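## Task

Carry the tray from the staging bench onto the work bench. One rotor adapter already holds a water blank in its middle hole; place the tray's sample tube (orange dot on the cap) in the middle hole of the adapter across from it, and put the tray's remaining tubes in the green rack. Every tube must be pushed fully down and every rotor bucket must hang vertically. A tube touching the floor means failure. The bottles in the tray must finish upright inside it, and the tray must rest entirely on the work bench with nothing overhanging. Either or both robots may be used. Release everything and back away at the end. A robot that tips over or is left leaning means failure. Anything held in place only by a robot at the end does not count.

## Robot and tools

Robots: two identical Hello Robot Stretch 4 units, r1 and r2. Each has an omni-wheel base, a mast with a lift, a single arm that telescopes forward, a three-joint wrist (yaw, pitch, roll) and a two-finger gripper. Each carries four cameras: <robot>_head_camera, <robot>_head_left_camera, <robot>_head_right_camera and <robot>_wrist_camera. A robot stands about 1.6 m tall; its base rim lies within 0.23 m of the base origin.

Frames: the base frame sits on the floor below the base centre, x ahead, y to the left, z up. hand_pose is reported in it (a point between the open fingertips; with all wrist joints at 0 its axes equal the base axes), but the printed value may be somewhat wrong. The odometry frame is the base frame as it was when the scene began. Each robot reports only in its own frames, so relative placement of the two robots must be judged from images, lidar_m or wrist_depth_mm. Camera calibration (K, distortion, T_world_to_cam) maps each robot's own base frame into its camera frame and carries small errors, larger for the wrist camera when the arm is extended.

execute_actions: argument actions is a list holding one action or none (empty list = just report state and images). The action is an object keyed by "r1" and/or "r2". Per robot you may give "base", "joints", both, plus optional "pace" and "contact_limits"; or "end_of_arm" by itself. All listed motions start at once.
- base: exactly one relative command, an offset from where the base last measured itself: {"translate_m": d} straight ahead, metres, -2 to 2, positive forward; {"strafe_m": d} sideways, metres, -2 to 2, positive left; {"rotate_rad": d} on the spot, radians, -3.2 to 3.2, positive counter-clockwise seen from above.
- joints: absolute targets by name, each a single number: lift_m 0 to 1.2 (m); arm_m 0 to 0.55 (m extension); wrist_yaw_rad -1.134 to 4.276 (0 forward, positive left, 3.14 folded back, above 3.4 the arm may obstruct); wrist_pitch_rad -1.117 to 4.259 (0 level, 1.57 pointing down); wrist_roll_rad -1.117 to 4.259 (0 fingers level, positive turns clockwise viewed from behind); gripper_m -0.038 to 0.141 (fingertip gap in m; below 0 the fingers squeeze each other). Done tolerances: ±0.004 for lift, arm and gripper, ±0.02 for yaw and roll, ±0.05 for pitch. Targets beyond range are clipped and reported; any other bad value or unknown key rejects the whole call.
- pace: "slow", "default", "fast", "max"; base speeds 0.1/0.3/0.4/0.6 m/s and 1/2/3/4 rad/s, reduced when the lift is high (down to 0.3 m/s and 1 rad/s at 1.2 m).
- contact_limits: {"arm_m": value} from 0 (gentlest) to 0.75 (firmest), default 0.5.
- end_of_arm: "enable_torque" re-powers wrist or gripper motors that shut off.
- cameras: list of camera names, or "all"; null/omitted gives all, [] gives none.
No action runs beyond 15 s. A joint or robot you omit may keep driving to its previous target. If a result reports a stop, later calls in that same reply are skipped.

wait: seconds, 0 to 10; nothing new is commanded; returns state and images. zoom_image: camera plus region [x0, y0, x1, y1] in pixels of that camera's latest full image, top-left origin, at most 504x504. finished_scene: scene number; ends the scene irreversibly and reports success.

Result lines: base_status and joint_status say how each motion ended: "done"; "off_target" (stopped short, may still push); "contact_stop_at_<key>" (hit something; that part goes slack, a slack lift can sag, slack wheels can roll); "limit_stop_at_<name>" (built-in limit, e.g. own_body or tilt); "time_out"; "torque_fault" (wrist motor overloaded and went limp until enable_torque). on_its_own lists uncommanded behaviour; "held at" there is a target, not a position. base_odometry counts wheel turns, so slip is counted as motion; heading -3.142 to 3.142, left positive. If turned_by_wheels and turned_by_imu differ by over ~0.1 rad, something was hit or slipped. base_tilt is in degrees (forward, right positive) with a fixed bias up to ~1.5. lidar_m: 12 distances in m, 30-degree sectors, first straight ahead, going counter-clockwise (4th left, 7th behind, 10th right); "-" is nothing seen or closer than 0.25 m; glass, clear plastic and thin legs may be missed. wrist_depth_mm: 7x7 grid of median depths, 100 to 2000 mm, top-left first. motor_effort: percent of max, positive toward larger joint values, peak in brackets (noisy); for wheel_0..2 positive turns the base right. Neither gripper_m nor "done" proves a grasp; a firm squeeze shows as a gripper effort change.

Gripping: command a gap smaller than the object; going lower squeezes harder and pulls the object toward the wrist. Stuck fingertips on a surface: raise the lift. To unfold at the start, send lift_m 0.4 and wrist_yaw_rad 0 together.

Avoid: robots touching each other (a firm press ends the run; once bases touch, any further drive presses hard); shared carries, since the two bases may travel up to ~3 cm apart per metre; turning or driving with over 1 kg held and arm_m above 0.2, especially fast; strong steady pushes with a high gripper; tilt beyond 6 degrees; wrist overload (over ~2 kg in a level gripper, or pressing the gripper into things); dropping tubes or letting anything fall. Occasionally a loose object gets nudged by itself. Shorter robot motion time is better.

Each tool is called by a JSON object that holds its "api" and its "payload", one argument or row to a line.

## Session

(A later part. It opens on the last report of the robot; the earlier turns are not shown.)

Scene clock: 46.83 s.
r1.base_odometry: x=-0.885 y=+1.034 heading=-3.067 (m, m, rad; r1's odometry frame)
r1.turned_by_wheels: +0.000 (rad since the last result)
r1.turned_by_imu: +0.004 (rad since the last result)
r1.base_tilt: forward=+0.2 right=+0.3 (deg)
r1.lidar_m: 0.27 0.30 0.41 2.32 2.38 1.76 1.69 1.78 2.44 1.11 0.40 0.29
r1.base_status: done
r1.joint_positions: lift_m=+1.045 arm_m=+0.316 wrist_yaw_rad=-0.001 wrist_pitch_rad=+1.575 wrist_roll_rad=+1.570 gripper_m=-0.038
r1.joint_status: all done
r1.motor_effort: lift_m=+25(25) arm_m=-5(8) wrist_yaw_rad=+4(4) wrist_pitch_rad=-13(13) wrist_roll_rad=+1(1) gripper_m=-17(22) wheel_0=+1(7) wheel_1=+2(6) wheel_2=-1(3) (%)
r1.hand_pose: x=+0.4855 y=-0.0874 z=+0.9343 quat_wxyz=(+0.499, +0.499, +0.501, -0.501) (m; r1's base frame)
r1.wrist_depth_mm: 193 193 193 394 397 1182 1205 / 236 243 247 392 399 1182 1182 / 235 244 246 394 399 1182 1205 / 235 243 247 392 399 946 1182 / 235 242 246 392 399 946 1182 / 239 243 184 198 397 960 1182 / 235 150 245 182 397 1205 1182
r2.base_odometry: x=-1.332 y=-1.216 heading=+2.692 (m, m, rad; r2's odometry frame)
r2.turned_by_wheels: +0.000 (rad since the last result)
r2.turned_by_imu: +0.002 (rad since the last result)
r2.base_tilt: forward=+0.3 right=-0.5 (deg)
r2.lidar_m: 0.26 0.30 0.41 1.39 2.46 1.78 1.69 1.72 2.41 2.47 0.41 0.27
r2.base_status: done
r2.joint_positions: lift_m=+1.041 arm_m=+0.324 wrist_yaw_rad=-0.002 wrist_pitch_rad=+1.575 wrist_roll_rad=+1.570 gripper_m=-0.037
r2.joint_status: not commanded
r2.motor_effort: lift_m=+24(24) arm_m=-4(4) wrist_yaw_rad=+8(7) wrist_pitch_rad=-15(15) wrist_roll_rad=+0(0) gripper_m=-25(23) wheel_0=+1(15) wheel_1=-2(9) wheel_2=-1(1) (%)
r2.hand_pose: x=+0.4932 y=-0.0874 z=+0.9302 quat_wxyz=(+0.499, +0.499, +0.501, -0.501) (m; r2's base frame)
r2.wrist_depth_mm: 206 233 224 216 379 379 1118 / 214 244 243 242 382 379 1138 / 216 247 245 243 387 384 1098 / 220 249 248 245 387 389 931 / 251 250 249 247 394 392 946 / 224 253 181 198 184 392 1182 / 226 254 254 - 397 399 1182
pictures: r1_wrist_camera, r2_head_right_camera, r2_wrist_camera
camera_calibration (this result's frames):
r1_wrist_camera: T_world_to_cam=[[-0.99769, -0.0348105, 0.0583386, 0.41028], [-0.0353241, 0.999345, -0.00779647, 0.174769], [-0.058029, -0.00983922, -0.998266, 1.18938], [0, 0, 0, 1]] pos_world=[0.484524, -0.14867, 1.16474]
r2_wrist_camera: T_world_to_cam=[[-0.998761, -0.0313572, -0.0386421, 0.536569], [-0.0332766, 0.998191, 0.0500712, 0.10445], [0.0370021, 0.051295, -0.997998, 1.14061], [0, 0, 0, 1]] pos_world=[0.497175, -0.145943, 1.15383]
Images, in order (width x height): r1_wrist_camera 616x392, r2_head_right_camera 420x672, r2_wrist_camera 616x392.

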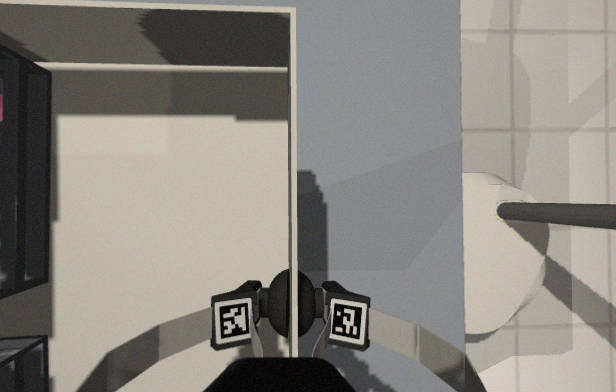

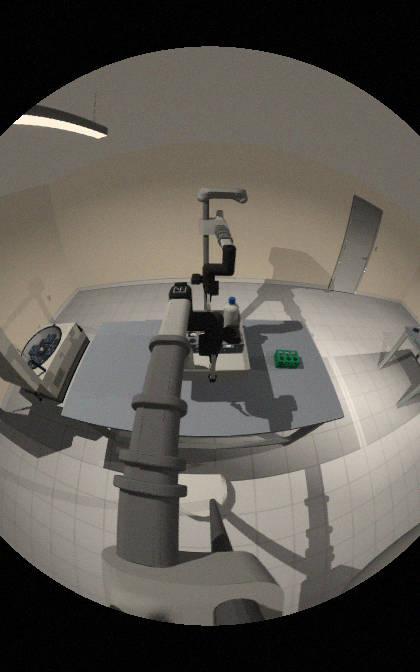

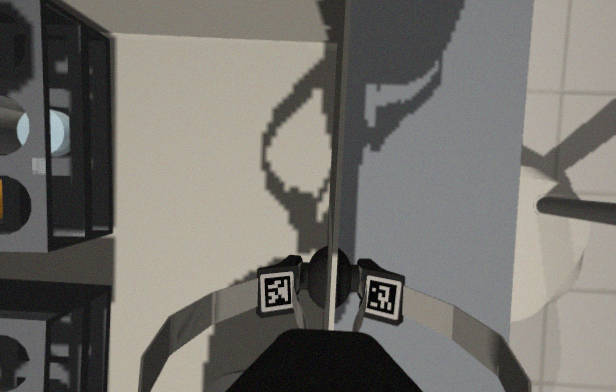

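{"api": "execute_actions", "payload": {
  "actions": [
    {"r1":{"joints":{"lift_m":0.907},"pace":"slow"},"r2":{"joints":{"arm_m":0.311,"lift_m":0.903},"pace":"slow"}}
  ],
  "cameras": []
}}

{"api": "execute_actions", "payload": {
  "actions": [
    {"r1":{"joints":{"gripper_m":0.04}},"r2":{"joints":{"gripper_m":0.04}}}
  ],
  "cameras": []
}}

{"api": "execute_actions", "payload": {
  "actions": [
    {"r1":{"joints":{"lift_m":1.1,"gripper_m":0.055},"pace":"fast"},"r2":{"joints":{"lift_m":1.1,"gripper_m":0.055},"pace":"fast"}}
  ],
  "cameras": []
}}

{"api": "execute_actions", "payload": {
  "actions": [
    {"r1":{"joints":{"arm_m":0.486},"base":{"strafe_m":0.054}},"r2":{"joints":{"arm_m":0.1},"base":{"strafe_m":-0.066},"pace":"fast"}}
  ],
  "cameras": ["r1_wrist_camera"]
}}

Scene clock: 51.27 s.
r1.base_odometry: x=-0.885 y=+1.034 heading=-3.067 (m, m, rad; r1's odometry frame)
r1.turned_by_wheels: +0.000 (rad since the last result)
r1.turned_by_imu: -0.001 (rad since the last result)
r1.base_tilt: forward=+0.2 right=+0.3 (deg)
r1.lidar_m: 0.28 0.29 0.41 2.31 2.39 1.76 1.68 1.77 2.45 1.09 0.41 0.30
r1.base_status: not commanded
r1.joint_positions: lift_m=+0.907 arm_m=+0.316 wrist_yaw_rad=+0.000 wrist_pitch_rad=+1.569 wrist_roll_rad=+1.570 gripper_m=-0.038
r1.joint_status: all done
r1.motor_effort: lift_m=+19(23) arm_m=-5(5) wrist_yaw_rad=+0(4) wrist_pitch_rad=+2(13) wrist_roll_rad=+1(1) gripper_m=-19(18) wheel_0=+1(1) wheel_1=+1(1) wheel_2=-1(1) (%)
r1.hand_pose: x=+0.4872 y=-0.0874 z=+0.7967 quat_wxyz=(+0.501, +0.500, +0.500, -0.499) (m; r1's base frame)
r1.wrist_depth_mm: 194 194 193 256 258 263 1042 / 239 243 248 256 259 263 1060 / 239 244 248 255 259 263 1060 / 240 245 248 255 258 263 683 / 240 243 248 255 259 263 842 / 241 244 183 195 259 263 842 / 240 153 247 250 258 262 1060
r2.base_odometry: x=-1.332 y=-1.216 heading=+2.692 (m, m, rad; r2's odometry frame)
r2.turned_by_wheels: +0.000 (rad since the last result)
r2.turned_by_imu: +0.002 (rad since the last result)
r2.base_tilt: forward=+0.3 right=-0.6 (deg)
r2.lidar_m: 0.26 0.30 0.40 1.38 2.50 1.77 1.71 1.75 2.42 2.47 0.39 0.30
r2.base_status: not commanded
r2.joint_positions: lift_m=+0.903 arm_m=+0.312 wrist_yaw_rad=+0.000 wrist_pitch_rad=+1.570 wrist_roll_rad=+1.570 gripper_m=-0.037
r2.joint_status: all done
r2.motor_effort: lift_m=+18(22) arm_m=-6(4) wrist_yaw_rad=+2(8) wrist_pitch_rad=+1(14) wrist_roll_rad=+1(1) gripper_m=-24(22) wheel_0=+1(1) wheel_1=-1(2) wheel_2=-1(1) (%)
r2.hand_pose: x=+0.4833 y=-0.0874 z=+0.7927 quat_wxyz=(+0.500, +0.500, +0.500, -0.500) (m; r2's base frame)
r2.wrist_depth_mm: 208 233 226 220 245 243 241 / 218 246 246 246 246 245 244 / 218 248 247 245 251 248 246 / 221 250 249 247 251 250 248 / 256 254 251 247 253 251 250 / 225 254 176 206 180 252 251 / 228 256 254 - 257 255 254
pictures: none
No camera images: the call's "cameras" was empty. Leave "cameras" out to get every camera's image.

Scene clock: 52.73 s.
r1.base_odometry: x=-0.885 y=+1.034 heading=-3.067 (m, m, rad; r1's odometry frame)
r1.turned_by_wheels: +0.000 (rad since the last result)
r1.turned_by_imu: +0.000 (rad since the last result)
r1.base_tilt: forward=+0.2 right=+0.3 (deg)
r1.lidar_m: 0.27 0.30 0.42 2.32 2.40 1.75 1.68 1.75 2.45 1.08 0.41 0.31
r1.base_status: not commanded
r1.joint_positions: lift_m=+0.907 arm_m=+0.316 wrist_yaw_rad=+0.000 wrist_pitch_rad=+1.570 wrist_roll_rad=+1.570 gripper_m=+0.040
r1.joint_status: all done
r1.motor_effort: lift_m=+19(19) arm_m=-5(5) wrist_yaw_rad=+1(0) wrist_pitch_rad=+1(2) wrist_roll_rad=+1(1) gripper_m=-5(17) wheel_0=+1(1) wheel_1=+1(1) wheel_2=-1(1) (%)
r1.hand_pose: x=+0.4870 y=-0.0874 z=+0.7967 quat_wxyz=(+0.500, +0.500, +0.500, -0.500) (m; r1's base frame)
r1.wrist_depth_mm: 193 206 206 258 263 265 1060 / 241 248 252 257 262 264 1060 / 240 249 251 257 262 265 1042 / 241 248 252 257 260 264 683 / 239 249 251 257 260 264 820 / 244 248 199 254 260 264 831 / 240 247 250 252 259 263 1042
r2.base_odometry: x=-1.332 y=-1.216 heading=+2.692 (m, m, rad; r2's odometry frame)
r2.turned_by_wheels: +0.000 (rad since the last result)
r2.turned_by_imu: +0.001 (rad since the last result)
r2.base_tilt: forward=+0.2 right=-0.5 (deg)
r2.lidar_m: 0.27 0.29 0.40 1.34 2.49 1.76 1.68 1.78 2.39 2.48 0.40 0.27
r2.base_status: not commanded
r2.joint_positions: lift_m=+0.903 arm_m=+0.312 wrist_yaw_rad=+0.000 wrist_pitch_rad=+1.570 wrist_roll_rad=+1.570 gripper_m=+0.040
r2.joint_status: all done
r2.motor_effort: lift_m=+18(18) arm_m=-5(5) wrist_yaw_rad=+4(3) wrist_pitch_rad=-1(3) wrist_roll_rad=+0(0) gripper_m=-4(23) wheel_0=+1(1) wheel_1=-2(1) wheel_2=+0(1) (%)
r2.hand_pose: x=+0.4829 y=-0.0874 z=+0.7927 quat_wxyz=(+0.500, +0.500, +0.500, -0.500) (m; r2's base frame)
r2.wrist_depth_mm: 218 232 224 218 247 245 244 / 223 249 251 248 249 247 246 / 221 252 251 251 251 250 249 / 226 255 253 252 253 251 249 / 257 257 255 255 254 253 251 / 226 260 193 255 198 253 252 / 232 260 258 - 258 256 255
pictures: none
No camera images: the call's "cameras" was empty. Leave "cameras" out to get every camera's image.

Scene clock: 54.27 s.
r1.base_odometry: x=-0.885 y=+1.034 heading=-3.067 (m, m, rad; r1's odometry frame)
r1.turned_by_wheels: +0.000 (rad since the last result)
r1.turned_by_imu: +0.000 (rad since the last result)
r1.base_tilt: forward=+0.2 right=+0.4 (deg)
r1.lidar_m: 0.28 0.29 0.41 2.31 2.40 1.76 1.69 1.76 2.44 1.08 0.40 0.30
r1.base_status: not commanded
r1.joint_positions: lift_m=+1.100 arm_m=+0.316 wrist_yaw_rad=+0.000 wrist_pitch_rad=+1.570 wrist_roll_rad=+1.570 gripper_m=+0.055
r1.joint_status: all done
r1.motor_effort: lift_m=+23(25) arm_m=-5(5) wrist_yaw_rad=+0(1) wrist_pitch_rad=+1(1) wrist_roll_rad=+1(1) gripper_m=-3(2) wheel_0=+1(1) wheel_1=+1(1) wheel_2=-1(1) (%)
r1.hand_pose: x=+0.4870 y=-0.0874 z=+0.9895 quat_wxyz=(+0.500, +0.500, +0.500, -0.500) (m; r1's base frame)
r1.wrist_depth_mm: 433 436 445 449 455 1229 1255 / 436 439 442 449 455 1229 1255 / 375 404 442 449 455 1229 1255 / 427 407 439 449 452 1008 1281 / 430 433 439 449 455 1025 1229 / 427 375 198 445 204 1008 1205 / 373 317 324 394 452 1229 1229
r2.base_odometry: x=-1.332 y=-1.216 heading=+2.692 (m, m, rad; r2's odometry frame)
r2.turned_by_wheels: +0.000 (rad since the last result)
r2.turned_by_imu: +0.001 (rad since the last result)
r2.base_tilt: forward=+0.3 right=-0.4 (deg)
r2.lidar_m: 0.26 0.28 0.39 1.39 2.49 1.73 1.69 1.78 2.39 2.47 0.40 0.30
r2.base_status: not commanded
r2.joint_positions: lift_m=+1.100 arm_m=+0.312 wrist_yaw_rad=+0.000 wrist_pitch_rad=+1.570 wrist_roll_rad=+1.570 gripper_m=+0.055
r2.joint_status: all done
r2.motor_effort: lift_m=+21(24) arm_m=-5(5) wrist_yaw_rad=+2(2) wrist_pitch_rad=+0(1) wrist_roll_rad=+1(0) gripper_m=-5(4) wheel_0=+1(1) wheel_1=-2(2) wheel_2=-1(1) (%)
r2.hand_pose: x=+0.4830 y=-0.0874 z=+0.9895 quat_wxyz=(+0.500, +0.500, +0.500, -0.500) (m; r2's base frame)
r2.wrist_depth_mm: 452 445 442 439 439 436 1205 / 452 445 442 445 439 442 1182 / 413 389 455 445 449 445 1182 / 459 397 449 449 449 452 976 / 462 430 459 452 452 1008 1205 / 466 404 200 382 455 991 1229 / 449 402 410 - 459 455 1255
pictures: none
No camera images: the call's "cameras" was empty. Leave "cameras" out to get every camera's image.

Scene clock: 55.87 s.
r1.base_odometry: x=-0.881 y=+0.980 heading=-3.067 (m, m, rad; r1's odometry frame)
r1.turned_by_wheels: +0.000 (rad since the last result)
r1.turned_by_imu: -0.001 (rad since the last result)
r1.base_tilt: forward=+0.2 right=+0.4 (deg)
r1.lidar_m: 0.27 0.28 0.41 2.26 2.40 1.75 1.69 1.78 2.44 1.11 0.39 0.29
r1.base_status: done
r1.joint_positions: lift_m=+1.100 arm_m=+0.485 wrist_yaw_rad=+0.000 wrist_pitch_rad=+1.570 wrist_roll_rad=+1.570 gripper_m=+0.055
r1.joint_status: all done
r1.motor_effort: lift_m=+22(23) arm_m=+7(6) wrist_yaw_rad=+0(1) wrist_pitch_rad=+1(1) wrist_roll_rad=+1(1) gripper_m=-3(2) wheel_0=+0(9) wheel_1=-1(10) wheel_2=+0(2) (%)
r1.hand_pose: x=+0.6560 y=-0.0874 z=+0.9895 quat_wxyz=(+0.501, +0.500, +0.500, -0.499) (m; r1's base frame)
r1.wrist_depth_mm: 430 436 442 449 455 462 469 / 296 324 433 397 449 462 469 / 430 430 436 445 449 459 469 / 430 436 439 445 449 459 473 / 430 430 436 387 452 459 466 / 427 433 198 384 205 459 466 / 427 359 377 375 402 459 466
r2.base_odometry: x=-1.303 y=-1.157 heading=+2.692 (m, m, rad; r2's odometry frame)
r2.turned_by_wheels: +0.000 (rad since the last result)
r2.turned_by_imu: +0.001 (rad since the last result)
r2.base_tilt: forward=+0.4 right=-0.5 (deg)
r2.lidar_m: 0.27 0.28 0.40 1.34 2.48 1.74 1.71 1.75 2.42 2.42 0.39 0.29
r2.base_status: done
r2.joint_positions: lift_m=+1.100 arm_m=+0.101 wrist_yaw_rad=+0.000 wrist_pitch_rad=+1.570 wrist_roll_rad=+1.570 gripper_m=+0.055
r2.joint_status: all done
r2.motor_effort: lift_m=+21(21) arm_m=-6(4) wrist_yaw_rad=+3(2) wrist_pitch_rad=-1(2) wrist_roll_rad=+1(0) gripper_m=-2(3) wheel_0=+0(9) wheel_1=+3(9) wheel_2=+1(1) (%)
r2.hand_pose: x=+0.2720 y=-0.0874 z=+0.9895 quat_wxyz=(+0.500, +0.500, +0.500, -0.500) (m; r2's base frame)
r2.wrist_depth_mm: 452 452 449 442 1182 1205 1182 / 459 452 452 452 1205 1182 1205 / 459 455 455 455 1182 1182 1205 / 462 459 459 459 1025 1008 1182 / 466 462 462 469 1008 1025 1229 / 469 469 202 462 1025 1255 1229 / 394 402 469 - 1205 1229 1229
pictures: r1_wrist_camera
camera_calibration (this result's frames):
r1_wrist_camera: T_world_to_cam=[[-0.997919, -0.0362567, 0.0533159, 0.582199], [-0.036733, 0.999293, -0.0079813, 0.182327], [-0.0529889, -0.00992315, -0.998546, 1.25131], [0, 0, 0, 1]] pos_world=[0.65399, -0.148673, 1.2199]
Images, in order (width x height): r1_wrist_camera 616x392.

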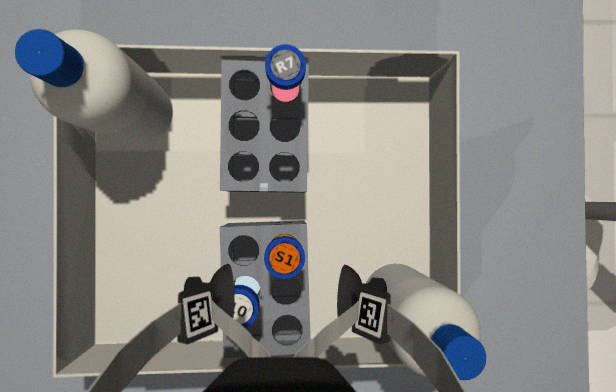

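{"api": "execute_actions", "payload": {
  "actions": [
    {"r1":{"joints":{"lift_m":1.025,"gripper_m":0.05},"base":{"strafe_m":-0.008}}}
  ],
  "cameras": ["r1_wrist_camera"]
}}

Scene clock: 58.17 s.
r1.base_odometry: x=-0.881 y=+0.988 heading=-3.067 (m, m, rad; r1's odometry frame)
r1.turned_by_wheels: +0.000 (rad since the last result)
r1.turned_by_imu: -0.001 (rad since the last result)
r1.base_tilt: forward=+0.2 right=+0.3 (deg)
r1.lidar_m: 0.28 0.28 0.41 2.25 2.41 1.77 1.69 1.75 2.43 1.09 0.41 0.29
r1.base_status: done
r1.joint_positions: lift_m=+1.025 arm_m=+0.485 wrist_yaw_rad=+0.000 wrist_pitch_rad=+1.570 wrist_roll_rad=+1.570 gripper_m=+0.050
r1.joint_status: all done
r1.motor_effort: lift_m=+16(21) arm_m=+6(6) wrist_yaw_rad=+0(0) wrist_pitch_rad=+1(1) wrist_roll_rad=+1(1) gripper_m=-2(3) wheel_0=+0(7) wheel_1=+0(5) wheel_2=+0(1) (%)
r1.hand_pose: x=+0.6560 y=-0.0874 z=+0.9150 quat_wxyz=(+0.501, +0.500, +0.500, -0.499) (m; r1's base frame)
r1.wrist_depth_mm: 226 347 325 303 349 384 392 / 230 324 338 324 377 377 392 / 310 364 338 366 377 379 389 / 343 364 366 373 377 377 389 / 342 362 364 368 377 377 389 / 342 362 196 251 271 332 387 / 340 351 247 310 314 237 389
r2.base_odometry: x=-1.303 y=-1.157 heading=+2.692 (m, m, rad; r2's odometry frame)
r2.turned_by_wheels: +0.000 (rad since the last result)
r2.turned_by_imu: +0.001 (rad since the last result)
r2.base_tilt: forward=+0.4 right=-0.5 (deg)
r2.lidar_m: 0.26 0.30 0.40 1.40 2.49 1.75 1.70 1.76 2.40 2.40 0.37 0.30
r2.base_status: not commanded
r2.joint_positions: lift_m=+1.100 arm_m=+0.101 wrist_yaw_rad=+0.000 wrist_pitch_rad=+1.570 wrist_roll_rad=+1.570 gripper_m=+0.055
r2.joint_status: not commanded
r2.motor_effort: lift_m=+21(21) arm_m=-6(5) wrist_yaw_rad=+2(2) wrist_pitch_rad=+0(1) wrist_roll_rad=+0(1) gripper_m=-2(3) wheel_0=+0(0) wheel_1=+3(2) wheel_2=+0(1) (%)
r2.hand_pose: x=+0.2720 y=-0.0874 z=+0.9895 quat_wxyz=(+0.500, +0.500, +0.500, -0.500) (m; r2's base frame)
r2.wrist_depth_mm: 455 455 445 445 1205 1160 1182 / 459 452 452 452 1205 1205 1182 / 455 455 452 449 1229 1182 1182 / 462 459 455 459 1008 1025 1205 / 466 459 462 469 991 991 1205 / 466 466 202 466 1060 1255 1229 / 407 402 469 - 1255 1229 1229
pictures: r1_wrist_camera
camera_calibration (this result's frames):
r1_wrist_camera: T_world_to_cam=[[-0.997919, -0.0362565, 0.0533158, 0.586173], [-0.0367328, 0.999293, -0.00798131, 0.181733], [-0.0529887, -0.00992314, -0.998546, 1.17693], [0, 0, 0, 1]] pos_world=[0.653993, -0.148673, 1.14542]
Images, in order (width x height): r1_wrist_camera 616x392.

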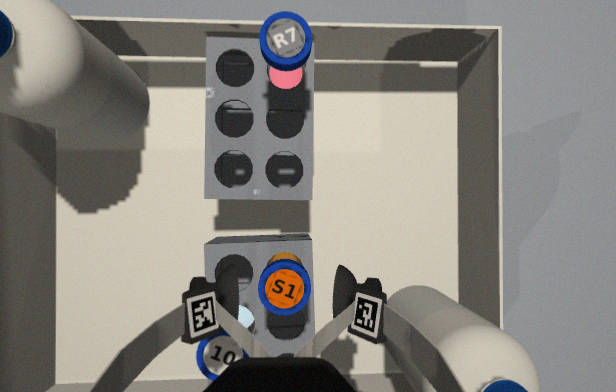

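{"api": "execute_actions", "payload": {
  "actions": [
    {"r1":{"joints":{"wrist_roll_rad":1.82}}}
  ],
  "cameras": []
}}

{"api": "execute_actions", "payload": {
  "actions": [
    {"r1":{"joints":{"lift_m":0.983}}}
  ],
  "cameras": ["r1_wrist_camera"]
}}

Scene clock: 60.40 s.
r1.base_odometry: x=-0.881 y=+0.988 heading=-3.067 (m, m, rad; r1's odometry frame)
r1.turned_by_wheels: +0.000 (rad since the last result)
r1.turned_by_imu: -0.001 (rad since the last result)
r1.base_tilt: forward=+0.2 right=+0.3 (deg)
r1.lidar_m: 0.27 0.29 0.39 2.27 2.40 1.76 1.69 1.77 2.46 1.11 0.39 0.30
r1.base_status: not commanded
r1.joint_positions: lift_m=+1.025 arm_m=+0.485 wrist_yaw_rad=+0.000 wrist_pitch_rad=+1.570 wrist_roll_rad=+1.820 gripper_m=+0.050
r1.joint_status: all done
r1.motor_effort: lift_m=+16(16) arm_m=+6(6) wrist_yaw_rad=+0(0) wrist_pitch_rad=+1(1) wrist_roll_rad=+1(8) gripper_m=-3(5) wheel_0=+0(0) wheel_1=+0(0) wheel_2=+0(0) (%)
r1.hand_pose: x=+0.6560 y=-0.0874 z=+0.9150 quat_wxyz=(+0.434, +0.558, +0.434, -0.558) (m; r1's base frame)
r1.wrist_depth_mm: 359 368 315 347 351 387 389 / 304 336 310 373 377 387 392 / 255 362 312 373 377 384 392 / 334 362 364 373 377 382 392 / 353 362 366 370 375 349 389 / 336 362 196 251 266 241 387 / 325 357 309 309 317 236 202
r2.base_odometry: x=-1.303 y=-1.157 heading=+2.692 (m, m, rad; r2's odometry frame)
r2.turned_by_wheels: +0.000 (rad since the last result)
r2.turned_by_imu: +0.001 (rad since the last result)
r2.base_tilt: forward=+0.2 right=-0.4 (deg)
r2.lidar_m: 0.25 0.29 0.40 1.42 2.49 1.76 1.69 1.76 2.37 2.40 0.39 0.28
r2.base_status: not commanded
r2.joint_positions: lift_m=+1.100 arm_m=+0.101 wrist_yaw_rad=+0.000 wrist_pitch_rad=+1.570 wrist_roll_rad=+1.570 gripper_m=+0.055
r2.joint_status: not commanded
r2.motor_effort: lift_m=+21(21) arm_m=-5(6) wrist_yaw_rad=+2(2) wrist_pitch_rad=-2(0) wrist_roll_rad=+1(1) gripper_m=-3(4) wheel_0=+0(0) wheel_1=+3(3) wheel_2=+0(0) (%)
r2.hand_pose: x=+0.2720 y=-0.0874 z=+0.9895 quat_wxyz=(+0.500, +0.500, +0.500, -0.500) (m; r2's base frame)
r2.wrist_depth_mm: 452 449 445 445 1205 1160 1160 / 455 459 452 452 1229 1182 1182 / 459 459 459 452 1229 1205 1182 / 466 459 459 455 1008 991 1205 / 466 466 459 469 1008 1008 1205 / 469 462 201 469 1042 1229 1229 / 407 402 469 - 1255 1255 1229
pictures: none
No camera images: the call's "cameras" was empty. Leave "cameras" out to get every camera's image.

Scene clock: 61.43 s.
r1.base_odometry: x=-0.881 y=+0.988 heading=-3.067 (m, m, rad; r1's odometry frame)
r1.turned_by_wheels: +0.000 (rad since the last result)
r1.turned_by_imu: +0.000 (rad since the last result)
r1.base_tilt: forward=+0.2 right=+0.4 (deg)
r1.lidar_m: 0.28 0.30 0.42 2.27 2.38 1.75 1.69 1.77 2.46 1.09 0.40 0.30
r1.base_status: not commanded
r1.joint_positions: lift_m=+0.983 arm_m=+0.485 wrist_yaw_rad=+0.000 wrist_pitch_rad=+1.570 wrist_roll_rad=+1.820 gripper_m=+0.050
r1.joint_status: all done
r1.motor_effort: lift_m=+16(16) arm_m=+6(6) wrist_yaw_rad=+0(0) wrist_pitch_rad=+1(1) wrist_roll_rad=+1(1) gripper_m=+0(2) wheel_0=+0(0) wheel_1=+0(0) wheel_2=+0(0) (%)
r1.hand_pose: x=+0.6560 y=-0.0874 z=+0.8730 quat_wxyz=(+0.434, +0.558, +0.434, -0.558) (m; r1's base frame)
r1.wrist_depth_mm: 322 268 209 329 334 343 349 / 281 309 270 330 336 317 343 / 255 322 268 330 336 319 347 / 317 320 297 330 336 322 345 / 319 322 325 330 332 307 345 / 319 320 196 209 265 225 207 / 317 319 279 268 319 200 190
r2.base_odometry: x=-1.303 y=-1.157 heading=+2.692 (m, m, rad; r2's odometry frame)
r2.turned_by_wheels: +0.000 (rad since the last result)
r2.turned_by_imu: +0.000 (rad since the last result)
r2.base_tilt: forward=+0.2 right=-0.4 (deg)
r2.lidar_m: 0.26 0.26 0.39 1.37 2.44 1.71 1.70 1.76 2.36 2.44 0.40 0.29
r2.base_status: not commanded
r2.joint_positions: lift_m=+1.100 arm_m=+0.101 wrist_yaw_rad=+0.000 wrist_pitch_rad=+1.570 wrist_roll_rad=+1.570 gripper_m=+0.055
r2.joint_status: not commanded
r2.motor_effort: lift_m=+21(21) arm_m=-5(6) wrist_yaw_rad=+2(2) wrist_pitch_rad=+0(0) wrist_roll_rad=+1(1) gripper_m=-4(4) wheel_0=+0(0) wheel_1=+3(3) wheel_2=+0(1) (%)
r2.hand_pose: x=+0.2720 y=-0.0874 z=+0.9895 quat_wxyz=(+0.500, +0.500, +0.500, -0.500) (m; r2's base frame)
r2.wrist_depth_mm: 452 449 452 449 1205 1182 1182 / 455 452 449 452 1205 1182 1182 / 459 455 449 452 1205 1205 1229 / 462 462 459 459 1008 991 1160 / 466 462 459 469 1008 1025 1229 / 473 466 200 466 1042 1255 1255 / 407 402 473 - 1229 1205 1255
pictures: r1_wrist_camera
camera_calibration (this result's frames):
r1_wrist_camera: T_world_to_cam=[[-0.975895, 0.211623, 0.0533359, 0.595618], [0.211513, 0.977344, -0.0077567, 0.0164319], [-0.053769, 0.0037115, -0.998547, 1.13671], [0, 0, 0, 1]] pos_world=[0.638905, -0.146325, 1.10342]
Images, in order (width x height): r1_wrist_camera 616x392.

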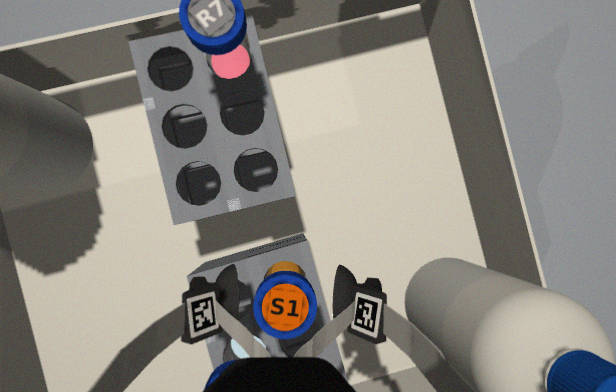

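{"api": "execute_actions", "payload": {
  "actions": [
    {"r1":{"joints":{"gripper_m":0.008}}}
  ],
  "cameras": []
}}

{"api": "execute_actions", "payload": {
  "actions": [
    {"r1":{"joints":{"lift_m":1.19}}}
  ],
  "cameras": ["r1_wrist_camera","r1_head_right_camera"]
}}

Scene clock: 66.13 s.
r1.base_odometry: x=-0.881 y=+0.988 heading=-3.067 (m, m, rad; r1's odometry frame)
r1.turned_by_wheels: +0.000 (rad since the last result)
r1.turned_by_imu: -0.001 (rad since the last result)
r1.base_tilt: forward=+0.2 right=+0.3 (deg)
r1.lidar_m: 0.27 0.29 0.42 2.25 2.39 1.76 1.69 1.78 2.44 1.08 0.40 0.30
r1.base_status: not commanded
r1.joint_positions: lift_m=+0.983 arm_m=+0.485 wrist_yaw_rad=+0.000 wrist_pitch_rad=+1.570 wrist_roll_rad=+1.820 gripper_m=+0.008
r1.joint_status: all done
r1.motor_effort: lift_m=+16(16) arm_m=+6(6) wrist_yaw_rad=+0(0) wrist_pitch_rad=+1(1) wrist_roll_rad=+1(1) gripper_m=-10(12) wheel_0=+0(0) wheel_1=+0(0) wheel_2=+0(0) (%)
r1.hand_pose: x=+0.6560 y=-0.0874 z=+0.8730 quat_wxyz=(+0.434, +0.558, +0.434, -0.558) (m; r1's base frame)
r1.wrist_depth_mm: 320 270 209 329 334 342 347 / 281 310 270 332 336 319 347 / 255 320 270 330 336 319 347 / 317 320 294 330 334 320 345 / 319 322 324 329 334 307 347 / 317 322 200 201 266 224 208 / 319 158 296 268 322 198 190
r2.base_odometry: x=-1.303 y=-1.157 heading=+2.692 (m, m, rad; r2's odometry frame)
r2.turned_by_wheels: +0.000 (rad since the last result)
r2.turned_by_imu: +0.002 (rad since the last result)
r2.base_tilt: forward=+0.3 right=-0.3 (deg)
r2.lidar_m: 0.25 0.27 0.39 1.36 2.49 1.74 1.70 1.75 2.43 2.40 0.41 0.27
r2.base_status: not commanded
r2.joint_positions: lift_m=+1.100 arm_m=+0.101 wrist_yaw_rad=+0.000 wrist_pitch_rad=+1.570 wrist_roll_rad=+1.570 gripper_m=+0.055
r2.joint_status: not commanded
r2.motor_effort: lift_m=+21(21) arm_m=-5(5) wrist_yaw_rad=+2(2) wrist_pitch_rad=+0(1) wrist_roll_rad=+0(0) gripper_m=-4(4) wheel_0=+0(0) wheel_1=+2(3) wheel_2=+0(0) (%)
r2.hand_pose: x=+0.2720 y=-0.0874 z=+0.9895 quat_wxyz=(+0.500, +0.500, +0.500, -0.500) (m; r2's base frame)
r2.wrist_depth_mm: 455 452 445 449 1205 1182 1182 / 452 455 449 449 1205 1182 1182 / 459 455 452 452 1205 1229 1205 / 459 462 459 452 976 1008 1205 / 469 466 462 469 1025 1008 1182 / 466 462 201 462 1025 1229 1205 / 407 402 469 - 1255 1255 1229
pictures: none
No camera images: the call's "cameras" was empty. Leave "cameras" out to get every camera's image.

Scene clock: 68.07 s.
r1.base_odometry: x=-0.881 y=+0.988 heading=-3.067 (m, m, rad; r1's odometry frame)
r1.turned_by_wheels: +0.000 (rad since the last result)
r1.turned_by_imu: -0.001 (rad since the last result)
r1.base_tilt: forward=+0.2 right=+0.3 (deg)
r1.lidar_m: 0.27 0.29 0.41 2.26 2.40 1.74 1.69 1.76 2.47 1.10 0.42 0.29
r1.base_status: not commanded
r1.joint_positions: lift_m=+1.190 arm_m=+0.485 wrist_yaw_rad=+0.000 wrist_pitch_rad=+1.570 wrist_roll_rad=+1.820 gripper_m=+0.008
r1.joint_status: all done
r1.motor_effort: lift_m=+23(24) arm_m=+6(6) wrist_yaw_rad=+1(1) wrist_pitch_rad=+1(1) wrist_roll_rad=+0(1) gripper_m=-12(15) wheel_0=+0(0) wheel_1=+0(0) wheel_2=+0(0) (%)
r1.hand_pose: x=+0.6560 y=-0.0874 z=+1.0794 quat_wxyz=(+0.434, +0.558, +0.434, -0.558) (m; r1's base frame)
r1.wrist_depth_mm: 517 525 530 535 549 554 1336 / 521 521 530 535 549 554 1366 / 521 452 496 530 539 554 1336 / 521 508 525 535 539 549 1138 / 517 521 525 530 466 549 1336 / 521 521 200 201 364 549 1336 / 517 159 480 530 539 549 554
r2.base_odometry: x=-1.303 y=-1.157 heading=+2.692 (m, m, rad; r2's odometry frame)
r2.turned_by_wheels: +0.000 (rad since the last result)
r2.turned_by_imu: +0.001 (rad since the last result)
r2.base_tilt: forward=+0.2 right=-0.1 (deg)
r2.lidar_m: 0.25 0.29 0.40 1.37 2.48 1.76 1.68 1.74 2.43 2.42 0.39 0.30
r2.base_status: not commanded
r2.joint_positions: lift_m=+1.100 arm_m=+0.101 wrist_yaw_rad=+0.000 wrist_pitch_rad=+1.570 wrist_roll_rad=+1.570 gripper_m=+0.055
r2.joint_status: not commanded
r2.motor_effort: lift_m=+21(21) arm_m=-6(6) wrist_yaw_rad=+2(2) wrist_pitch_rad=-1(1) wrist_roll_rad=+0(1) gripper_m=-4(3) wheel_0=+0(0) wheel_1=+3(3) wheel_2=+0(0) (%)
r2.hand_pose: x=+0.2720 y=-0.0874 z=+0.9895 quat_wxyz=(+0.500, +0.500, +0.500, -0.500) (m; r2's base frame)
r2.wrist_depth_mm: 452 452 442 445 1182 1182 1205 / 459 452 449 455 1205 1205 1182 / 462 455 452 452 1205 1229 1182 / 462 462 455 455 1008 991 1229 / 469 459 455 469 1025 1025 1205 / 466 466 202 462 1025 1205 1182 / 404 399 469 - 1255 1255 1229
pictures: r1_head_right_camera, r1_wrist_camera
camera_calibration (this result's frames):
r1_wrist_camera: T_world_to_cam=[[-0.975894, 0.211626, 0.0533357, 0.584611], [0.211516, 0.977344, -0.00775667, 0.0180301], [-0.0537689, 0.00371168, -0.998547, 1.34285], [0, 0, 0, 1]] pos_world=[0.638908, -0.146325, 1.30986]
Images, in order (width x height): r1_head_right_camera 420x672, r1_wrist_camera 616x392.

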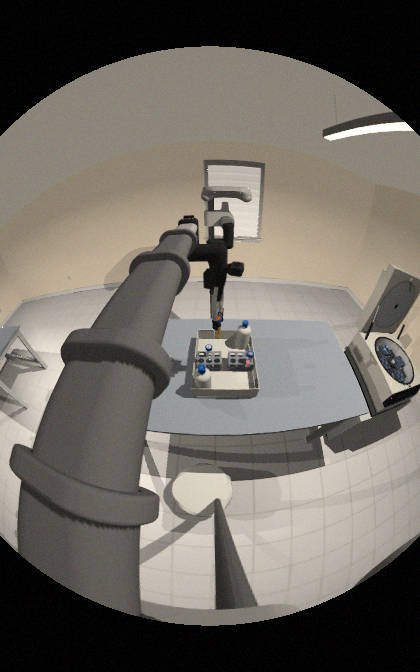

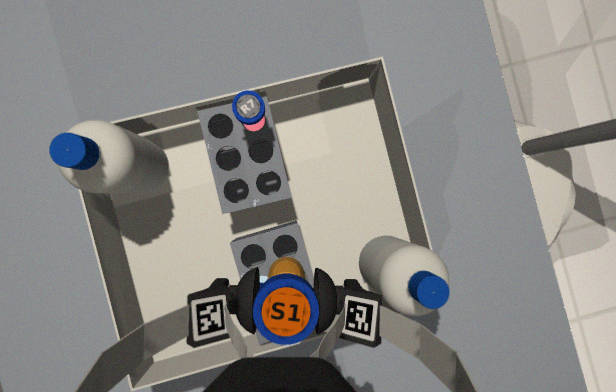

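{"api": "execute_actions", "payload": {
  "actions": [
    {"r1":{"base":{"strafe_m":-1.3},"joints":{"arm_m":0.42,"wrist_roll_rad":1.57}},"r2":{"joints":{"arm_m":0.25},"pace":"slow"}}
  ],
  "cameras": ["r1_wrist_camera","r2_wrist_camera"]
}}

Scene clock: 74.97 s.
r1.base_odometry: x=-0.978 y=+2.284 heading=-3.067 (m, m, rad; r1's odometry frame)
r1.turned_by_wheels: +0.000 (rad since the last result)
r1.turned_by_imu: +0.003 (rad since the last result)
r1.base_tilt: forward=+0.2 right=+0.3 (deg)
r1.lidar_m: 0.25 0.28 0.44 1.14 2.39 1.77 1.71 1.80 1.72 1.64 0.37 0.28
r1.base_status: done
r1.joint_positions: lift_m=+1.190 arm_m=+0.421 wrist_yaw_rad=+0.000 wrist_pitch_rad=+1.570 wrist_roll_rad=+1.570 gripper_m=+0.008
r1.joint_status: all done
r1.motor_effort: lift_m=+22(23) arm_m=-6(7) wrist_yaw_rad=+0(0) wrist_pitch_rad=+1(1) wrist_roll_rad=-2(3) gripper_m=-12(9) wheel_0=-1(9) wheel_1=+2(6) wheel_2=+0(1) (%)
r1.hand_pose: x=+0.5923 y=-0.0874 z=+1.0795 quat_wxyz=(+0.500, +0.500, +0.500, -0.500) (m; r1's base frame)
r1.wrist_depth_mm: 462 480 492 517 504 1336 1336 / 473 480 549 554 544 1308 1336 / 473 525 549 554 585 1336 1336 / 477 535 530 535 554 1078 1281 / 473 517 544 549 564 1118 1336 / 473 477 200 201 496 504 1308 / 462 159 484 492 492 508 1308
r2.base_odometry: x=-1.303 y=-1.157 heading=+2.692 (m, m, rad; r2's odometry frame)
r2.turned_by_wheels: +0.000 (rad since the last result)
r2.turned_by_imu: +0.003 (rad since the last result)
r2.base_tilt: forward=+0.4 right=-0.5 (deg)
r2.lidar_m: 0.27 0.28 0.40 1.37 2.51 1.77 1.70 1.73 2.38 2.41 0.40 0.28
r2.base_status: not commanded
r2.joint_positions: lift_m=+1.100 arm_m=+0.249 wrist_yaw_rad=+0.000 wrist_pitch_rad=+1.570 wrist_roll_rad=+1.570 gripper_m=+0.055
r2.joint_status: all done
r2.motor_effort: lift_m=+21(21) arm_m=+6(5) wrist_yaw_rad=+2(2) wrist_pitch_rad=-1(1) wrist_roll_rad=+1(1) gripper_m=-3(2) wheel_0=+0(0) wheel_1=+3(3) wheel_2=+0(1) (%)
r2.hand_pose: x=+0.4200 y=-0.0874 z=+0.9895 quat_wxyz=(+0.500, +0.500, +0.500, -0.500) (m; r2's base frame)
r2.wrist_depth_mm: 452 449 442 442 436 1205 1182 / 449 455 452 449 442 1205 1182 / 455 459 452 449 449 1205 1205 / 439 452 455 452 452 991 1205 / 466 455 459 459 452 1008 1205 / 473 459 201 462 452 1025 1205 / 473 436 387 - 462 1255 1205
pictures: r1_wrist_camera, r2_wrist_camera
camera_calibration (this result's frames):
r1_wrist_camera: T_world_to_cam=[[-0.997942, -0.0355089, 0.0533855, 0.513812], [-0.0359847, 0.99932, -0.00797811, 0.180261], [-0.0530659, -0.00988276, -0.998542, 1.33791], [0, 0, 0, 1]] pos_world=[0.590239, -0.148671, 1.30997]
r2_wrist_camera: T_world_to_cam=[[-0.9985, -0.033161, -0.0435762, 0.4704], [-0.0353263, 0.998129, 0.0498965, 0.100078], [0.0418401, 0.051361, -0.997803, 1.20026], [0, 0, 0, 1]] pos_world=[0.42301, -0.145939, 1.21313]
Images, in order (width x height): r1_wrist_camera 616x392, r2_wrist_camera 616x392.

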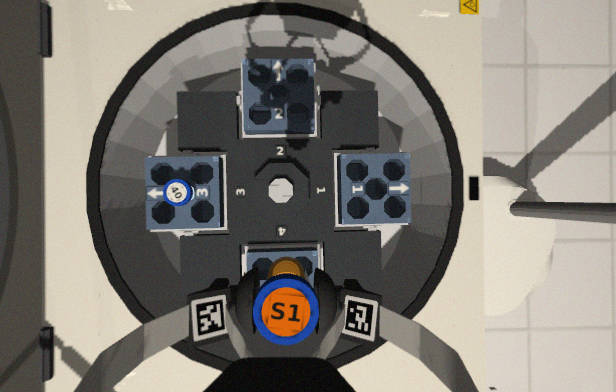

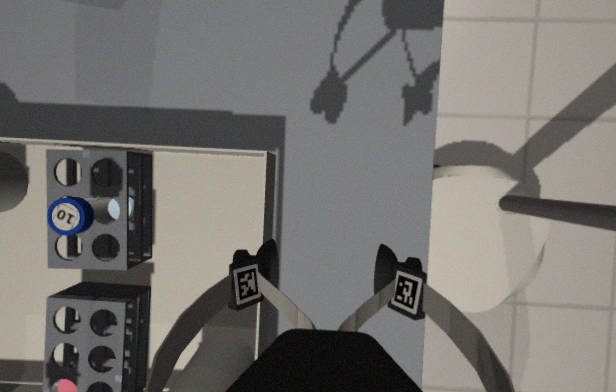

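{"api": "execute_actions", "payload": {
  "actions": [
    {"r1":{"base":{"strafe_m":-0.069},"joints":{"arm_m":0.30,"lift_m":1.08}},"r2":{"joints":{"arm_m":0.48}}}
  ],
  "cameras": ["r1_wrist_camera","r2_wrist_camera"]
}}

{"api": "zoom_image", "payload": {
  "camera": "r1_wrist_camera",
  "region": [200, 170, 360, 330]
}}

Scene clock: 78.63 s.
r1.base_odometry: x=-0.983 y=+2.353 heading=-3.067 (m, m, rad; r1's odometry frame)
r1.turned_by_wheels: +0.000 (rad since the last result)
r1.turned_by_imu: -0.001 (rad since the last result)
r1.base_tilt: forward=+0.2 right=+0.3 (deg)
r1.lidar_m: 0.26 0.28 0.39 1.13 2.40 1.78 1.70 1.79 1.62 1.57 0.38 0.27
r1.base_status: done
r1.joint_positions: lift_m=+1.080 arm_m=+0.301 wrist_yaw_rad=+0.000 wrist_pitch_rad=+1.570 wrist_roll_rad=+1.570 gripper_m=+0.008
r1.joint_status: all done
r1.motor_effort: lift_m=+16(21) arm_m=-7(7) wrist_yaw_rad=+0(0) wrist_pitch_rad=+1(1) wrist_roll_rad=-1(1) gripper_m=-11(10) wheel_0=+1(10) wheel_1=+1(7) wheel_2=+0(2) (%)
r1.hand_pose: x=+0.4723 y=-0.0874 z=+0.9700 quat_wxyz=(+0.500, +0.500, +0.500, -0.500) (m; r1's base frame)
r1.wrist_depth_mm: 370 375 382 387 392 1229 1229 / 404 455 473 387 392 1205 1229 / 430 430 445 445 392 1205 1205 / 433 436 442 466 392 991 1205 / 404 424 424 433 392 991 1229 / 430 430 200 200 387 991 1229 / 430 159 413 415 389 1205 1182
r2.base_odometry: x=-1.303 y=-1.157 heading=+2.692 (m, m, rad; r2's odometry frame)
r2.turned_by_wheels: +0.000 (rad since the last result)
r2.turned_by_imu: +0.001 (rad since the last result)
r2.base_tilt: forward=+0.2 right=-0.4 (deg)
r2.lidar_m: 0.25 0.28 0.41 1.37 2.49 1.75 1.69 1.75 2.40 2.44 0.41 0.26
r2.base_status: not commanded
r2.joint_positions: lift_m=+1.100 arm_m=+0.479 wrist_yaw_rad=+0.000 wrist_pitch_rad=+1.570 wrist_roll_rad=+1.570 gripper_m=+0.055
r2.joint_status: all done
r2.motor_effort: lift_m=+21(21) arm_m=+6(2) wrist_yaw_rad=+1(2) wrist_pitch_rad=+0(1) wrist_roll_rad=+1(1) gripper_m=-3(3) wheel_0=+0(0) wheel_1=+2(3) wheel_2=+0(1) (%)
r2.hand_pose: x=+0.6502 y=-0.0874 z=+0.9895 quat_wxyz=(+0.500, +0.500, +0.500, -0.500) (m; r2's base frame)
r2.wrist_depth_mm: 449 452 445 445 439 433 430 / 455 452 449 449 442 436 439 / 462 459 455 452 445 445 439 / 462 310 455 418 445 452 445 / 466 459 459 392 452 452 445 / 477 462 201 413 455 442 449 / 477 433 466 - 413 433 452
pictures: r1_wrist_camera, r2_wrist_camera
camera_calibration (this result's frames):
r1_wrist_camera: T_world_to_cam=[[-0.997937, -0.03552, 0.053473, 0.399791], [-0.0359965, 0.99932, -0.007975, 0.17507], [-0.0531534, -0.00988339, -0.998537, 1.22219], [0, 0, 0, 1]] pos_world=[0.470232, -0.148671, 1.20042]
r2_wrist_camera: T_world_to_cam=[[-0.998478, -0.0334445, -0.0438646, 0.700429], [-0.035624, 0.998119, 0.0498862, 0.10841], [0.0421137, 0.0513729, -0.997791, 1.19044], [0, 0, 0, 1]] pos_world=[0.65309, -0.145938, 1.21313]
Images, in order (width x height): r1_wrist_camera 616x392, r2_wrist_camera 616x392.

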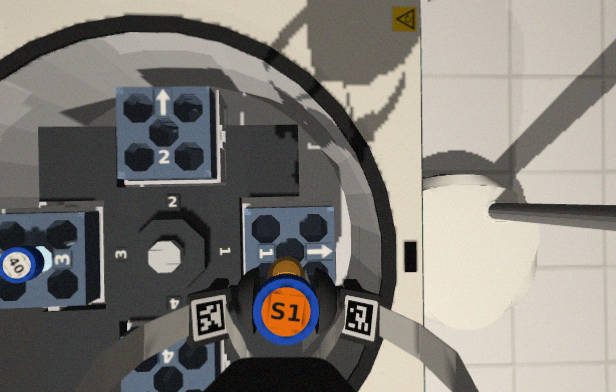

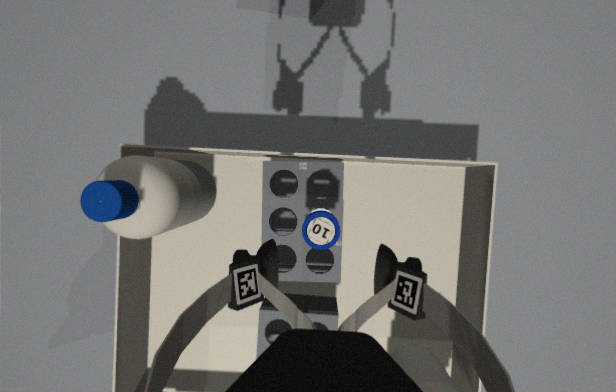

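Region (200, 170, 360, 330) of r1_wrist_camera's 616x392 image, scaled by 3.150.

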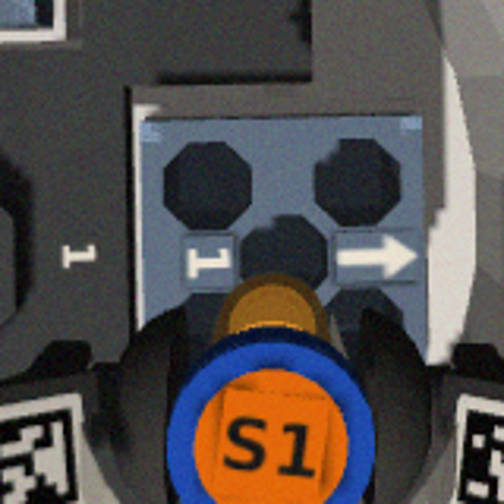

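{"api": "execute_actions", "payload": {
  "actions": [
    {"r1":{"joints":{"arm_m":0.296,"lift_m":0.985}},"r2":{"joints":{"lift_m":1.02}}}
  ],
  "cameras": ["r1_wrist_camera","r2_wrist_camera"]
}}

{"api": "zoom_image", "payload": {
  "camera": "r1_wrist_camera",
  "region": [200, 170, 360, 330]
}}

Scene clock: 81.43 s.
r1.base_odometry: x=-0.983 y=+2.353 heading=-3.067 (m, m, rad; r1's odometry frame)
r1.turned_by_wheels: +0.000 (rad since the last result)
r1.turned_by_imu: -0.001 (rad since the last result)
r1.base_tilt: forward=+0.3 right=+0.4 (deg)
r1.lidar_m: 0.26 0.27 0.38 1.12 2.40 1.74 1.70 1.78 1.64 1.57 0.39 0.28
r1.base_status: not commanded
r1.joint_positions: lift_m=+0.985 arm_m=+0.297 wrist_yaw_rad=+0.000 wrist_pitch_rad=+1.570 wrist_roll_rad=+1.570 gripper_m=+0.008
r1.joint_status: all done
r1.motor_effort: lift_m=+16(16) arm_m=-7(6) wrist_yaw_rad=+0(0) wrist_pitch_rad=+1(1) wrist_roll_rad=-1(1) gripper_m=-13(15) wheel_0=+1(1) wheel_1=+1(1) wheel_2=+0(0) (%)
r1.hand_pose: x=+0.4683 y=-0.0874 z=+0.8750 quat_wxyz=(+0.500, +0.500, +0.500, -0.500) (m; r1's base frame)
r1.wrist_depth_mm: 336 366 338 291 297 1138 1118 / 368 319 402 343 296 1118 1118 / 338 324 349 364 296 1118 1138 / 340 342 347 355 297 904 1118 / 338 322 347 336 325 904 1138 / 340 325 201 201 291 891 1118 / 338 158 342 349 294 1118 1138
r2.base_odometry: x=-1.303 y=-1.157 heading=+2.692 (m, m, rad; r2's odometry frame)
r2.turned_by_wheels: +0.000 (rad since the last result)
r2.turned_by_imu: +0.001 (rad since the last result)
r2.base_tilt: forward=+0.4 right=-0.2 (deg)
r2.lidar_m: 0.25 0.30 0.42 1.37 2.44 1.74 1.70 1.76 2.41 2.41 0.36 0.29
r2.base_status: not commanded
r2.joint_positions: lift_m=+1.020 arm_m=+0.479 wrist_yaw_rad=+0.000 wrist_pitch_rad=+1.570 wrist_roll_rad=+1.570 gripper_m=+0.055
r2.joint_status: all done
r2.motor_effort: lift_m=+15(19) arm_m=+6(6) wrist_yaw_rad=+2(1) wrist_pitch_rad=-1(0) wrist_roll_rad=+0(0) gripper_m=-4(4) wheel_0=+0(0) wheel_1=+2(3) wheel_2=+1(1) (%)
r2.hand_pose: x=+0.6502 y=-0.0874 z=+0.9100 quat_wxyz=(+0.500, +0.500, +0.500, -0.500) (m; r2's base frame)
r2.wrist_depth_mm: 373 368 366 364 359 362 355 / 375 370 370 366 366 362 359 / 379 370 370 368 366 364 359 / 213 249 370 310 366 364 366 / 324 377 375 250 368 368 364 / 389 382 201 314 373 351 370 / 389 375 382 - 373 309 373
pictures: r1_wrist_camera, r2_wrist_camera
camera_calibration (this result's frames):
r1_wrist_camera: T_world_to_cam=[[-0.997939, -0.0355146, 0.0534533, 0.400905], [-0.035991, 0.99932, -0.00797571, 0.174167], [-0.0531337, -0.00988311, -0.998538, 1.1271], [0, 0, 0, 1]] pos_world=[0.466234, -0.148671, 1.10541]
r2_wrist_camera: T_world_to_cam=[[-0.998478, -0.0334446, -0.0438647, 0.696942], [-0.0356241, 0.998119, 0.0498862, 0.112379], [0.0421138, 0.0513729, -0.997791, 1.11107], [0, 0, 0, 1]] pos_world=[0.653092, -0.145938, 1.13359]
Images, in order (width x height): r1_wrist_camera 616x392, r2_wrist_camera 616x392.

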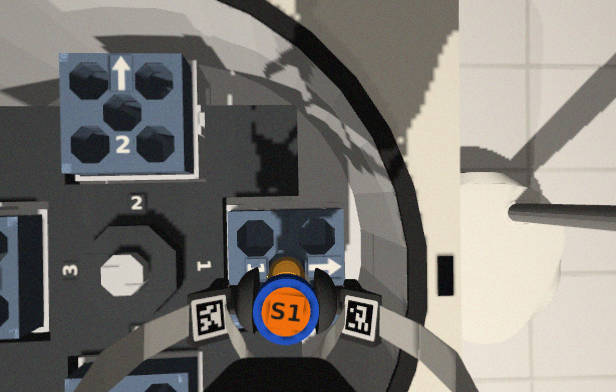

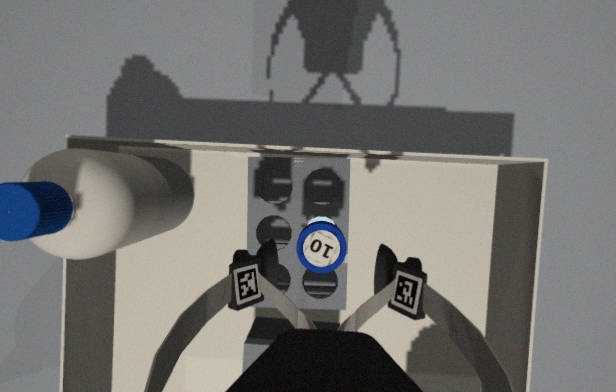

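Region (200, 170, 360, 330) of r1_wrist_camera's 616x392 image, scaled by 3.150.

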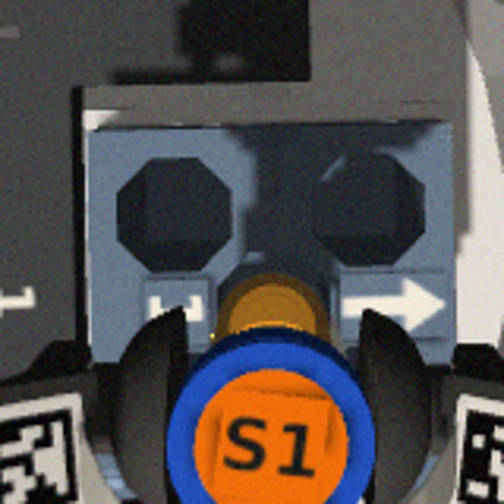

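{"api": "execute_actions", "payload": {
  "actions": [
    {"r1":{"joints":{"lift_m":0.94},"pace":"slow"},"r2":{"joints":{"lift_m":0.978,"arm_m":0.484},"base":{"strafe_m":-0.011}}}
  ],
  "cameras": ["r1_wrist_camera","r2_wrist_camera"]
}}

Scene clock: 85.07 s.
r1.base_odometry: x=-0.983 y=+2.353 heading=-3.067 (m, m, rad; r1's odometry frame)
r1.turned_by_wheels: +0.000 (rad since the last result)
r1.turned_by_imu: -0.001 (rad since the last result)
r1.base_tilt: forward=+0.2 right=+0.3 (deg)
r1.lidar_m: 0.26 0.26 0.41 1.12 2.41 1.77 1.70 1.79 1.64 1.57 0.38 0.27
r1.base_status: not commanded
r1.joint_positions: lift_m=+0.940 arm_m=+0.297 wrist_yaw_rad=+0.000 wrist_pitch_rad=+1.570 wrist_roll_rad=+1.570 gripper_m=+0.008
r1.joint_status: all done
r1.motor_effort: lift_m=+16(15) arm_m=-6(6) wrist_yaw_rad=+0(0) wrist_pitch_rad=+1(1) wrist_roll_rad=-2(1) gripper_m=-13(14) wheel_0=+0(1) wheel_1=+1(1) wheel_2=+0(0) (%)
r1.hand_pose: x=+0.4683 y=-0.0874 z=+0.8300 quat_wxyz=(+0.500, +0.500, +0.500, -0.500) (m; r1's base frame)
r1.wrist_depth_mm: 317 325 330 248 250 252 1078 / 282 274 343 317 250 253 1078 / 281 274 306 366 250 252 1078 / 296 300 304 310 296 253 1078 / 294 281 301 283 322 252 866 / 294 279 200 202 246 251 1078 / 297 159 301 281 272 252 1098
r2.base_odometry: x=-1.298 y=-1.147 heading=+2.692 (m, m, rad; r2's odometry frame)
r2.turned_by_wheels: +0.000 (rad since the last result)
r2.turned_by_imu: +0.001 (rad since the last result)
r2.base_tilt: forward=+0.3 right=-0.2 (deg)
r2.lidar_m: 0.25 0.29 0.41 1.37 2.45 1.77 1.70 1.77 2.38 2.41 0.42 0.28
r2.base_status: done
r2.joint_positions: lift_m=+0.978 arm_m=+0.483 wrist_yaw_rad=+0.000 wrist_pitch_rad=+1.570 wrist_roll_rad=+1.570 gripper_m=+0.055
r2.joint_status: all done
r2.motor_effort: lift_m=+15(17) arm_m=+5(9) wrist_yaw_rad=+1(1) wrist_pitch_rad=+0(1) wrist_roll_rad=+0(1) gripper_m=-4(4) wheel_0=+1(8) wheel_1=-1(6) wheel_2=+1(1) (%)
r2.hand_pose: x=+0.6542 y=-0.0874 z=+0.8680 quat_wxyz=(+0.500, +0.500, +0.500, -0.500) (m; r2's base frame)
r2.wrist_depth_mm: 330 327 325 324 320 315 317 / 330 330 327 325 320 317 319 / 334 332 329 325 324 322 320 / 193 257 332 297 324 322 274 / 190 265 332 267 325 327 285 / 291 340 201 208 329 327 290 / 310 342 338 - 332 314 289
pictures: r1_wrist_camera, r2_wrist_camera
camera_calibration (this result's frames):
r1_wrist_camera: T_world_to_cam=[[-0.997939, -0.0355146, 0.0534533, 0.403308], [-0.035991, 0.99932, -0.00797571, 0.173808], [-0.0531337, -0.00988311, -0.998538, 1.08219], [0, 0, 0, 1]] pos_world=[0.466233, -0.148671, 1.06043]
r2_wrist_camera: T_world_to_cam=[[-0.99848, -0.0333831, -0.043862, 0.69912], [-0.0355625, 0.998122, 0.0498863, 0.114576], [0.0421142, 0.0513703, -0.997791, 1.06901], [0, 0, 0, 1]] pos_world=[0.657111, -0.145938, 1.0916]
Images, in order (width x height): r1_wrist_camera 616x392, r2_wrist_camera 616x392.

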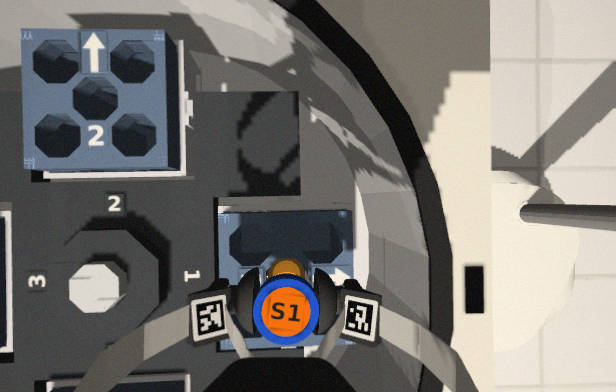

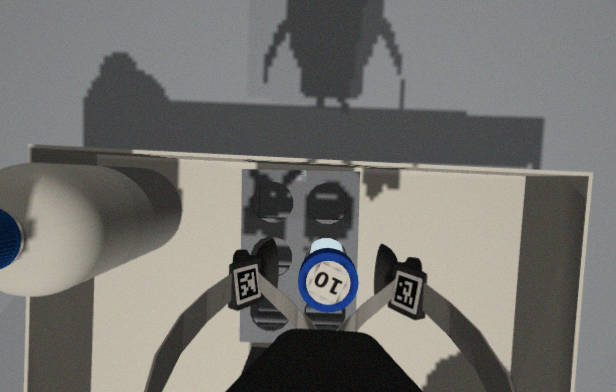

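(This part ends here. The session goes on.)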